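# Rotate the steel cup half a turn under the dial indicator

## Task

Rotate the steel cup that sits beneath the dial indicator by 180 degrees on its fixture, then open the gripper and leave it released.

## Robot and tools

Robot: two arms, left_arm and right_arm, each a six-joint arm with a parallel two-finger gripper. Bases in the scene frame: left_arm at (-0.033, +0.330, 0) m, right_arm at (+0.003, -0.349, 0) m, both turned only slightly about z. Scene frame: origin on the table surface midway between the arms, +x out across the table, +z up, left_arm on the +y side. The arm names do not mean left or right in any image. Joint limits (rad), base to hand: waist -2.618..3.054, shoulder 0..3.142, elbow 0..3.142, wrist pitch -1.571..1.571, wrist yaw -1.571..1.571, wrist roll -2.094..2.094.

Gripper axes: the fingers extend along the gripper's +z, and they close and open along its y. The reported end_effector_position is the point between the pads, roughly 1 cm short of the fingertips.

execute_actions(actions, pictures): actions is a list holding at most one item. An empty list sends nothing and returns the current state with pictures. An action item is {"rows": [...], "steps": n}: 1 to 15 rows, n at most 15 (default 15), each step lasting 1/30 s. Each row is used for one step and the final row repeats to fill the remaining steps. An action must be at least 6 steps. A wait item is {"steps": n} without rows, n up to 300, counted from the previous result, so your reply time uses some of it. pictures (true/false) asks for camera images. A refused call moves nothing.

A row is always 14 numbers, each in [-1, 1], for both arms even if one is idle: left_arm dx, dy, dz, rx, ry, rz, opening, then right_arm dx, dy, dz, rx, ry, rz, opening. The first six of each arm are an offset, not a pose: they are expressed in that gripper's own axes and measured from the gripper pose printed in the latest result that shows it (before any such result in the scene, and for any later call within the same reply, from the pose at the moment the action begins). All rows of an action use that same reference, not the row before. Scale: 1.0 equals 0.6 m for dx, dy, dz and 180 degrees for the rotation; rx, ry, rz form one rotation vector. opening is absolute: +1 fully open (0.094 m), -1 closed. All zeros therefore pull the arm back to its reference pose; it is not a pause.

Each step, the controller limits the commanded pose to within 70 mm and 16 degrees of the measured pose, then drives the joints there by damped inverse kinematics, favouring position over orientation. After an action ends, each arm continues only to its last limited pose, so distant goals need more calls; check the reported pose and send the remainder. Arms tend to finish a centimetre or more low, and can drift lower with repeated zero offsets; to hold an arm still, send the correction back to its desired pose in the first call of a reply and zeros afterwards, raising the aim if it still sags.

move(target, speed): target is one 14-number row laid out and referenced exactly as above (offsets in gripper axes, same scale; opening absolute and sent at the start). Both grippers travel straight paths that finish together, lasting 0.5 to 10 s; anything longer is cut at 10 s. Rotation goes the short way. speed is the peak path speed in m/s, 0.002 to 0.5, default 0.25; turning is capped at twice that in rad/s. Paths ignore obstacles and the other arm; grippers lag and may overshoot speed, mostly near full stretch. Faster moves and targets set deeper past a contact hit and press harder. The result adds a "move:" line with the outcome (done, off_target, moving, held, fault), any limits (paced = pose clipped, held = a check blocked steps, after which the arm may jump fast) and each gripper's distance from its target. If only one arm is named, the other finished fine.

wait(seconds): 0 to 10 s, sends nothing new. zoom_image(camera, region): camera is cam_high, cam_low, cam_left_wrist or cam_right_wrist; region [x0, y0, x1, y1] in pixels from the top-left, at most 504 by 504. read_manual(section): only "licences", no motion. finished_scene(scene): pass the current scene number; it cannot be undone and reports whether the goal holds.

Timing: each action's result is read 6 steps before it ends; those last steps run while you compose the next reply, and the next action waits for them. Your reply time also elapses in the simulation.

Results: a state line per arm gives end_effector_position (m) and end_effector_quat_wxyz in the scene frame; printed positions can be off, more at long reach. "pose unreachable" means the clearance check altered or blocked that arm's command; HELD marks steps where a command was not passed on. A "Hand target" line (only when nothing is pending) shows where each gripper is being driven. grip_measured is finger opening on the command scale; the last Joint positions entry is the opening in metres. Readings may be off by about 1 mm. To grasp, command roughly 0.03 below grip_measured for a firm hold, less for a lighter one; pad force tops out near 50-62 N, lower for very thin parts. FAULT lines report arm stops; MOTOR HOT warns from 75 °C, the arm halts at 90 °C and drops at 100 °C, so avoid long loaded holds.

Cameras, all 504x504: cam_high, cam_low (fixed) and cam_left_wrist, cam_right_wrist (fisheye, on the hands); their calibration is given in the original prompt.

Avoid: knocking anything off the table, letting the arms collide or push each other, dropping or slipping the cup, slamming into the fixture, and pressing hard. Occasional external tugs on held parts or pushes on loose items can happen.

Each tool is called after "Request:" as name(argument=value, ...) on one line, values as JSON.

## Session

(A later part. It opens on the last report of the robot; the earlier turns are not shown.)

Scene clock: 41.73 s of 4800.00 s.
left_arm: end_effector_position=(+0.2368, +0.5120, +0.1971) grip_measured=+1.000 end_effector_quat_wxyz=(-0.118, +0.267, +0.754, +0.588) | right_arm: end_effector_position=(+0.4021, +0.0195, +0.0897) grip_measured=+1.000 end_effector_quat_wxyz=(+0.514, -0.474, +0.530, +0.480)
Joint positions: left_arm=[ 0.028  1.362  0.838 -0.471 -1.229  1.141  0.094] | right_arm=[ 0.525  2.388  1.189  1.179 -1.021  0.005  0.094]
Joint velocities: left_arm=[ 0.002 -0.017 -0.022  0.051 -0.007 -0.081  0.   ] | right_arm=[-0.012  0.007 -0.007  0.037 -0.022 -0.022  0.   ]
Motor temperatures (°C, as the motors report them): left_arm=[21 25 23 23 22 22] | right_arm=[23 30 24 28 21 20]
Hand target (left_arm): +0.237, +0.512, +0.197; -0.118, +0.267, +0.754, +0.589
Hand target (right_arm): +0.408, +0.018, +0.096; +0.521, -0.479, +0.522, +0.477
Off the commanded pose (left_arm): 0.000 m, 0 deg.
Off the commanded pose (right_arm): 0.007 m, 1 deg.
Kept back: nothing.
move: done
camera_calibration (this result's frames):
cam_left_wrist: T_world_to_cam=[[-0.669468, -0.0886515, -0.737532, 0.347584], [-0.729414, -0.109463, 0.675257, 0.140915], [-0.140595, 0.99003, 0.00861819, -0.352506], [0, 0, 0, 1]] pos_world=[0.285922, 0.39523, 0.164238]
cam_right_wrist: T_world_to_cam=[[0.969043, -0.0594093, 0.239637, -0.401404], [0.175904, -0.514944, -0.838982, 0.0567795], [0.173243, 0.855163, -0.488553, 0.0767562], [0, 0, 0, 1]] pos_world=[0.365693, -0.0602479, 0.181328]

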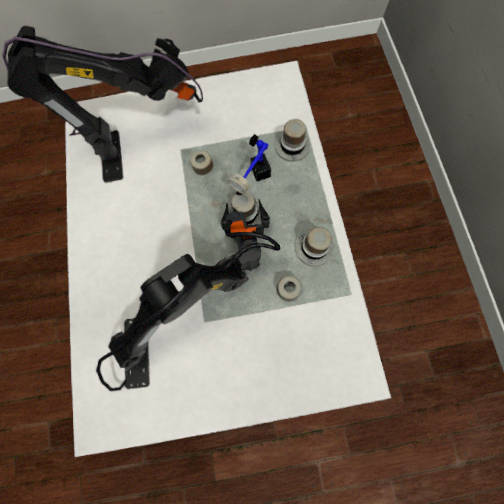

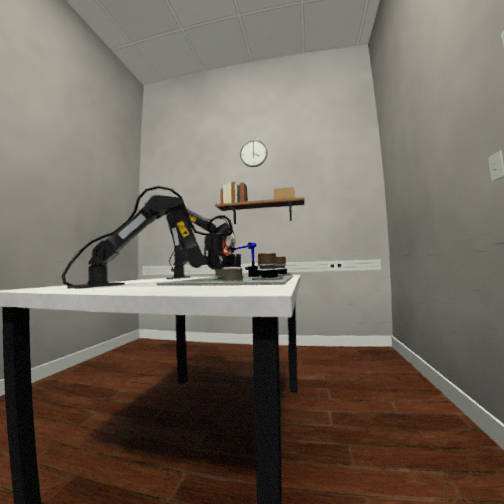

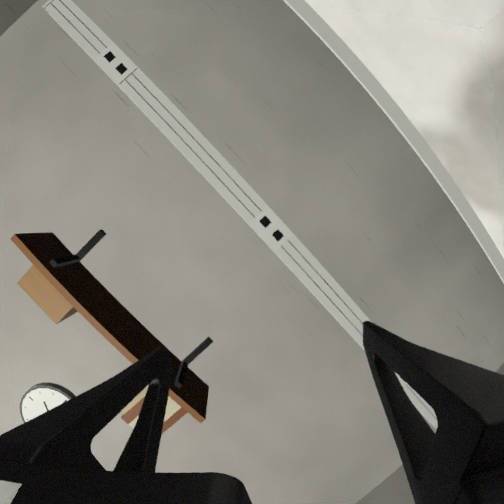

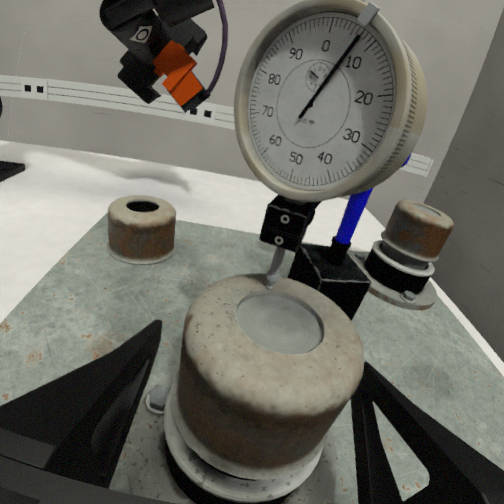

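Request:
execute_actions(actions=[{"rows": [[0, 0, 0, 0, 0, 0, 1, -0.0085, -0.0083, -0.0018, 0, -0.0035, -0.0069, 0.85], [0, 0, 0, 0, 0, 0, 1, -0.0085, -0.0083, -0.0018, 0, -0.0035, -0.0069, 0.72], [0, 0, 0, 0, 0, 0, 1, -0.0085, -0.0083, -0.0018, 0, -0.0035, -0.0069, 0.62], [0, 0, 0, 0, 0, 0, 1, -0.0085, -0.0083, -0.0018, 0, -0.0035, -0.0069, 0.56], [0, 0, 0, 0, 0, 0, 1, -0.0085, -0.0083, -0.0018, 0, -0.0035, -0.0069, 0.53], [0, 0, 0, 0, 0, 0, 1, -0.0085, -0.0083, -0.0018, 0, -0.0035, -0.0069, 0.51], [0, 0, 0, 0, 0, 0, 1, -0.0085, -0.0083, -0.0018, 0, -0.0035, -0.0069, 0.49], [0, 0, 0, 0, 0, 0, 1, -0.0085, -0.0083, -0.0018, 0, -0.0035, -0.0069, 0.475], [0, 0, 0, 0, 0, 0, 1, -0.0085, -0.0083, -0.0018, 0, -0.0035, -0.0069, 0.46], [0, 0, 0, 0, 0, 0, 1, -0.0085, -0.0083, -0.0018, 0, -0.0035, -0.0069, 0.44]], "steps": 15}])

Request:
execute_actions(actions=[])

Scene clock: 44.30 s of 4800.00 s.
left_arm: end_effector_position=(+0.2370, +0.5119, +0.1969) grip_measured=+1.000 end_effector_quat_wxyz=(-0.117, +0.268, +0.755, +0.587) | right_arm: end_effector_position=(+0.4021, +0.0195, +0.0895) grip_measured=+0.480 end_effector_quat_wxyz=(+0.514, -0.474, +0.530, +0.480)
Joint positions: left_arm=[ 0.028  1.362  0.838 -0.471 -1.228  1.141  0.094] | right_arm=[ 0.525  2.388  1.189  1.178 -1.021  0.004  0.07 ]
Joint velocities: left_arm=[ 0.007 -0.012 -0.002 -0.022 -0.022 -0.037  0.   ] | right_arm=[-0.007 -0.002 -0.022 -0.066 -0.007 -0.081 -0.008]
Motor temperatures (°C, as the motors report them): left_arm=[21 24 23 23 22 22] | right_arm=[23 30 24 28 21 20]
Steps of this call (steps 1 to 68: nothing new was sent; steps 69 to 77: the first 9 steps of this action). Readings (end_effector_position):
69: left_arm (+0.2369, +0.5120, +0.1971) | right_arm (+0.4018, +0.0196, +0.0895)
70: left_arm (+0.2369, +0.5120, +0.1970) | right_arm (+0.4018, +0.0196, +0.0895)
72: left_arm (+0.2369, +0.5119, +0.1970) | right_arm (+0.4018, +0.0196, +0.0895)
76: left_arm (+0.2370, +0.5119, +0.1969) | right_arm (+0.4020, +0.0195, +0.0895)
77: the state above

Scene clock: 44.50 s of 4800.00 s.
left_arm: end_effector_position=(+0.2371, +0.5119, +0.1968) grip_measured=+1.000 end_effector_quat_wxyz=(-0.117, +0.268, +0.755, +0.587) | right_arm: end_effector_position=(+0.4021, +0.0195, +0.0895) grip_measured=+0.471 end_effector_quat_wxyz=(+0.514, -0.474, +0.530, +0.480)
Joint positions: left_arm=[ 0.028  1.362  0.838 -0.471 -1.227  1.141  0.094] | right_arm=[ 0.525  2.388  1.189  1.178 -1.021  0.003  0.069]
Joint velocities: left_arm=[ 0.002 -0.002 -0.007  0.022 -0.066 -0.007  0.   ] | right_arm=[ 0.002  0.012  0.017 -0.037  0.007 -0.022  0.002]
Motor temperatures (°C, as the motors report them): left_arm=[21 24 23 23 22 22] | right_arm=[23 30 24 28 21 20]
Hand target (left_arm): +0.237, +0.512, +0.197; -0.118, +0.267, +0.754, +0.588
Hand target (right_arm): +0.407, +0.018, +0.095; +0.523, -0.476, +0.522, +0.477
Off the commanded pose (left_arm): 0.000 m, 0 deg.
Off the commanded pose (right_arm): 0.007 m, 1 deg.
Kept back: nothing.
Steps of this call (steps 1 to 6: the last 6 steps of your previous action). Readings (end_effector_position):
1: left_arm (+0.2370, +0.5119, +0.1969) | right_arm (+0.4021, +0.0195, +0.0895)
2: left_arm (+0.2371, +0.5119, +0.1968) | right_arm (+0.4021, +0.0195, +0.0895)
4: left_arm (+0.2371, +0.5119, +0.1968) | right_arm (+0.4021, +0.0195, +0.0895)
6: the state above
camera_calibration (this result's frames):
cam_left_wrist: T_world_to_cam=[[-0.669511, -0.089232, -0.737423, 0.347765], [-0.729611, -0.107259, 0.675398, 0.140167], [-0.139362, 0.990219, 0.00670626, -0.35236], [0, 0, 0, 1]] pos_world=[0.285995, 0.394979, 0.164144]
cam_right_wrist: T_world_to_cam=[[0.969008, -0.0591983, 0.239832, -0.401347], [0.176039, -0.515625, -0.838535, 0.0564886], [0.173303, 0.854767, -0.489223, 0.0766806], [0, 0, 0, 1]] pos_world=[0.365676, -0.0601762, 0.181138]

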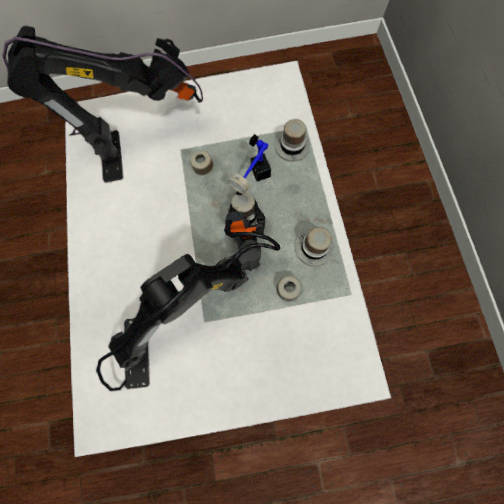

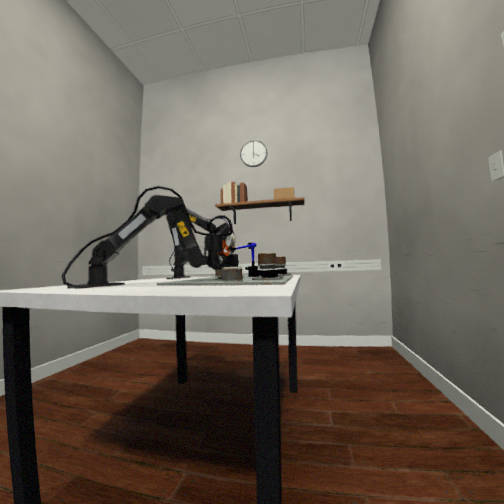

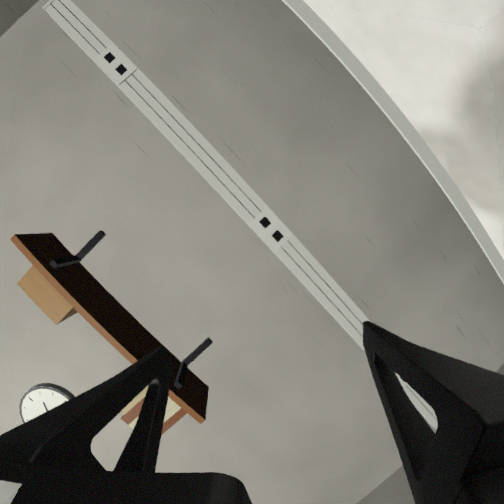

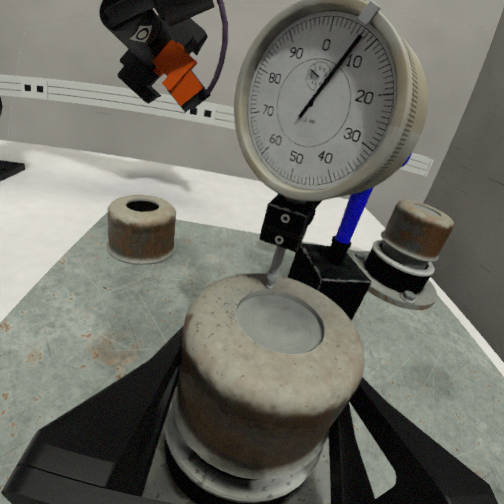

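Request:
move(target=[0, 0, 0, 0, 0, 0, 1, -0.0108, 0.0017, -0.0028, 0.4989, -0.0107, 0.0056, 0.44], speed=0.28)

Scene clock: 48.27 s of 4800.00 s.
left_arm: end_effector_position=(+0.2373, +0.5118, +0.1965) grip_measured=+1.000 end_effector_quat_wxyz=(-0.116, +0.269, +0.755, +0.587) | right_arm: end_effector_position=(+0.4002, +0.0158, +0.0895) grip_measured=+0.471 end_effector_quat_wxyz=(+0.701, +0.029, +0.712, -0.006)
Joint positions: left_arm=[ 0.028  1.362  0.838 -0.471 -1.225  1.141  0.094] | right_arm=[1.103 2.393 1.215 1.144 1.087 0.063 0.069]
Joint velocities: left_arm=[ 0.002  0.007  0.007  0.007 -0.051 -0.022  0.   ] | right_arm=[-0.017 -0.007  0.002 -0.007  0.022 -0.022 -0.   ]
Motor temperatures (°C, as the motors report them): left_arm=[21 24 23 23 22 22] | right_arm=[23 30 24 28 21 20]
Hand target (left_arm): +0.237, +0.512, +0.197; -0.117, +0.268, +0.755, +0.587
Hand target (right_arm): +0.397, +0.017, +0.096; +0.702, +0.039, +0.710, -0.022
Off the commanded pose (left_arm): 0.000 m, 0 deg.
Off the commanded pose (right_arm): 0.007 m, 2 deg.
Kept back: nothing.
move: done
camera_calibration (this result's frames):
cam_left_wrist: T_world_to_cam=[[-0.669555, -0.0898123, -0.737313, 0.347946], [-0.729806, -0.105054, 0.675535, 0.139419], [-0.138129, 0.990403, 0.00479408, -0.352212], [0, 0, 0, 1]] pos_world=[0.286067, 0.394728, 0.164051]
cam_right_wrist: T_world_to_cam=[[-0.0191675, -0.973298, 0.228743, 0.0111641], [-0.51183, -0.186981, -0.838491, 0.325028], [0.858873, -0.133149, -0.494579, -0.178065], [0, 0, 0, 1]] pos_world=[0.319508, 0.0479308, 0.181912]

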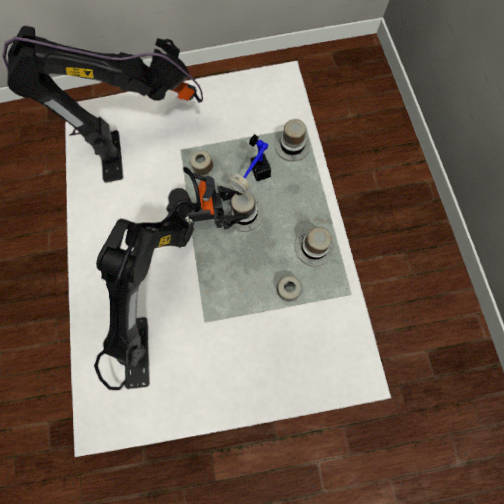

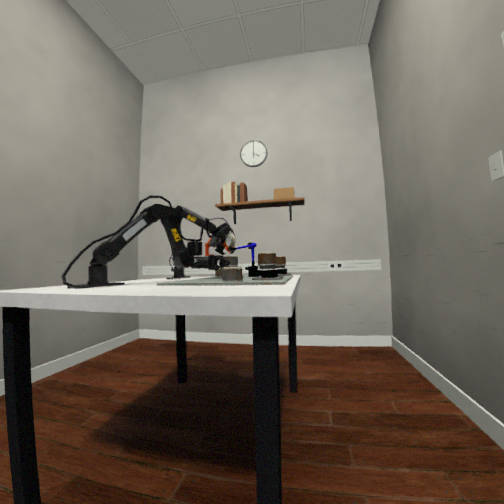

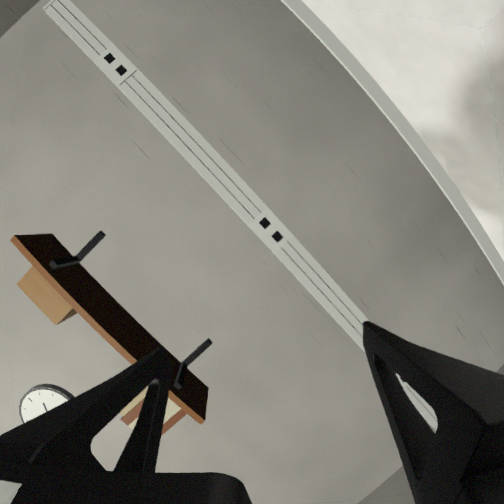

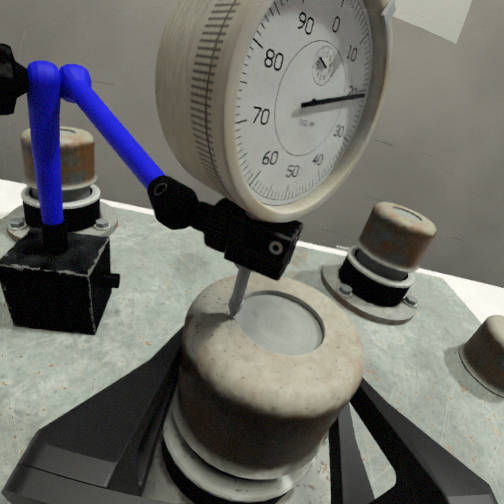

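Request:
zoom_image(camera="cam_right_wrist", region=[140, 250, 400, 500])

Region (140, 250, 400, 500) of cam_right_wrist's 504x504 image, scaled by 1.938, with more detail than that image has; it fills the top 485 rows of this view, and the rest is white.

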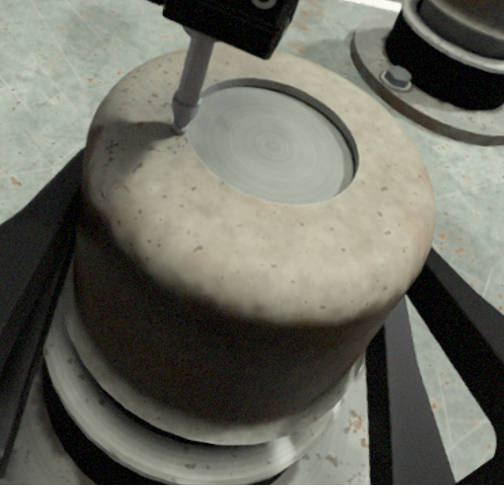

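Request:
execute_actions(actions=[{"rows": [[0, 0, 0, 0, 0, 0, 1, -0.0108, 0.002, 0, 0, 0, 0, 0.55], [0, 0, 0, 0, 0, 0, 1, -0.0108, 0.002, 0, 0, 0, 0, 0.75], [0, 0, 0, 0, 0, 0, 1, -0.0108, 0.002, 0, 0, 0, 0, 1], [0, 0, 0, 0, 0, 0, 1, -0.0108, 0.002, 0, 0, 0, 0, 1], [0, 0, 0, 0, 0, 0, 1, -0.0108, 0.002, -0.004, 0, 0, 0, 1], [0, 0, 0, 0, 0, 0, 1, -0.0108, 0.002, -0.011, 0, 0, 0, 1], [0, 0, 0, 0, 0, 0, 1, -0.0108, 0.002, -0.021, 0, 0, 0, 1], [0, 0, 0, 0, 0, 0, 1, -0.0108, 0.002, -0.033, 0, 0, 0, 1], [0, 0, 0, 0, 0, 0, 1, -0.0108, 0.002, -0.046, 0, 0, 0, 1], [0, 0, 0, 0, 0, 0, 1, -0.0108, 0.002, -0.059, 0, 0, 0, 1], [0, 0, 0, 0, 0, 0, 1, -0.0108, 0.002, -0.071, 0, 0, 0, 1], [0, 0, 0, 0, 0, 0, 1, -0.0108, 0.002, -0.081, 0, 0, 0, 1], [0, 0, 0, 0, 0, 0, 1, -0.0108, 0.002, -0.088, 0, 0, 0, 1], [0, 0, 0, 0, 0, 0, 1, -0.0108, 0.002, -0.092, 0, 0, 0, 1], [0, 0, 0, 0, 0, 0, 1, -0.0108, 0.002, -0.094, 0, 0, 0, 1]], "steps": 15}])

Request:
wait(seconds=0.3)

Scene clock: 49.70 s of 4800.00 s.
left_arm: end_effector_position=(+0.2375, +0.5116, +0.1962) grip_measured=+1.000 end_effector_quat_wxyz=(-0.116, +0.269, +0.755, +0.586) | right_arm: end_effector_position=(+0.3943, +0.0135, +0.0846) grip_measured=+1.000 end_effector_quat_wxyz=(+0.697, +0.024, +0.716, -0.015)
Joint positions: left_arm=[ 0.028  1.362  0.838 -0.471 -1.223  1.141  0.094] | right_arm=[1.113 2.388 1.194 1.135 1.101 0.065 0.094]
Joint velocities: left_arm=[ 0.002 -0.022 -0.022 -0.037 -0.007  0.066  0.   ] | right_arm=[ 0.198 -0.095 -0.388 -0.066  0.242 -0.037  0.   ]
Motor temperatures (°C, as the motors report them): left_arm=[21 24 23 23 22 22] | right_arm=[23 30 24 28 21 20]
Steps of this call (steps 1 to 34: nothing new was sent; steps 35 to 43: the first 9 steps of this action). Readings (end_effector_position):
35: left_arm (+0.2373, +0.5117, +0.1964) | right_arm (+0.4002, +0.0160, +0.0895)
36: left_arm (+0.2373, +0.5117, +0.1964) | right_arm (+0.4001, +0.0160, +0.0892)
38: left_arm (+0.2374, +0.5117, +0.1963) | right_arm (+0.4001, +0.0160, +0.0886)
42: left_arm (+0.2375, +0.5116, +0.1962) | right_arm (+0.3977, +0.0146, +0.0866)
43: the state above

Scene clock: 50.20 s of 4800.00 s.
left_arm: end_effector_position=(+0.2375, +0.5116, +0.1962) grip_measured=+1.000 end_effector_quat_wxyz=(-0.116, +0.269, +0.755, +0.586) | right_arm: end_effector_position=(+0.3432, +0.0243, +0.0783) grip_measured=+1.000 end_effector_quat_wxyz=(+0.693, -0.001, +0.721, -0.021)
Joint positions: left_arm=[ 0.028  1.362  0.838 -0.471 -1.223  1.141  0.094] | right_arm=[1.229 2.354 1.108 1.139 1.19  0.068 0.094]
Joint velocities: left_arm=[-0.012 -0.002 -0.012 -0.007 -0.095  0.007  0.   ] | right_arm=[-0.007 -0.007  0.027  0.007  0.022 -0.125  0.   ]
Motor temperatures (°C, as the motors report them): left_arm=[21 24 23 23 22 22] | right_arm=[23 30 24 28 21 20]
Hand target (left_arm): +0.237, +0.512, +0.196; -0.116, +0.269, +0.755, +0.587
Hand target (right_arm): +0.345, +0.020, +0.096; +0.700, +0.030, +0.713, -0.006
Off the commanded pose (left_arm): 0.000 m, 0 deg.
Off the commanded pose (right_arm): 0.019 m, 4 deg.
Kept back: nothing.
Steps of this call (steps 1 to 6: the last 6 steps of your previous action; steps 7 to 15: nothing new was sent). Readings (end_effector_position):
1: left_arm (+0.2375, +0.5116, +0.1962) | right_arm (+0.3893, +0.0130, +0.0823)
2: left_arm (+0.2375, +0.5116, +0.1962) | right_arm (+0.3831, +0.0131, +0.0800)
4: left_arm (+0.2375, +0.5116, +0.1962) | right_arm (+0.3682, +0.0162, +0.0758)
8: left_arm (+0.2375, +0.5116, +0.1962) | right_arm (+0.3453, +0.0253, +0.0740)
15: the state above
camera_calibration (this result's frames):
cam_left_wrist: T_world_to_cam=[[-0.669599, -0.0903923, -0.737201, 0.348127], [-0.729998, -0.102849, 0.675667, 0.138672], [-0.136896, 0.990581, 0.00288167, -0.352062], [0, 0, 0, 1]] pos_world=[0.286139, 0.394477, 0.163958]
cam_right_wrist: T_world_to_cam=[[0.010094, -0.957217, 0.289195, 0.00576671], [-0.528234, -0.250668, -0.811255, 0.293036], [0.849039, -0.144574, -0.508164, -0.128835], [0, 0, 0, 1]] pos_world=[0.264119, 0.0603484, 0.17059]

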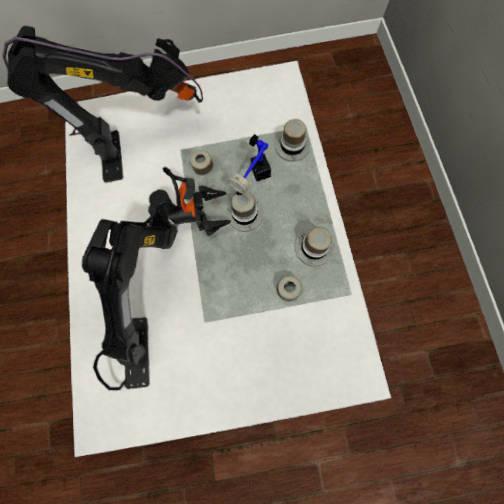

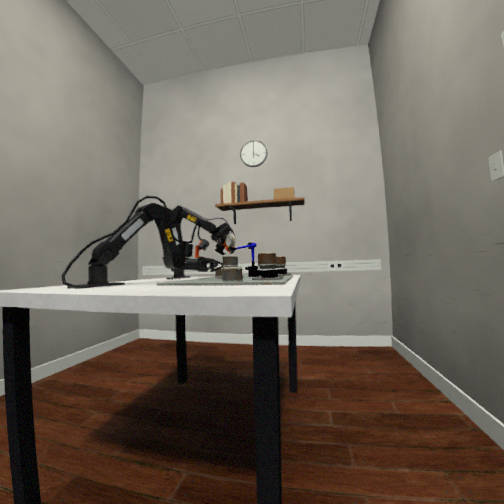

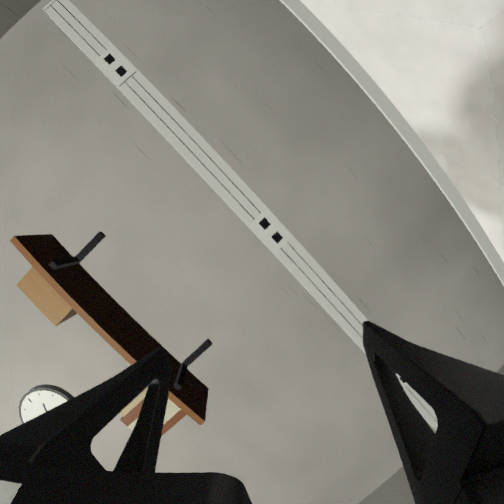

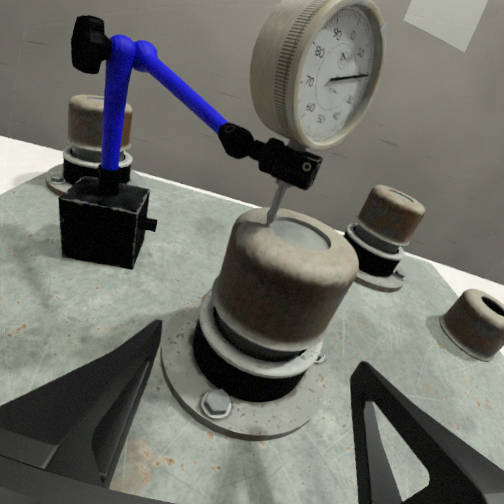

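Request:
finished_scene(scene=1)

The scene is finished: the task was done.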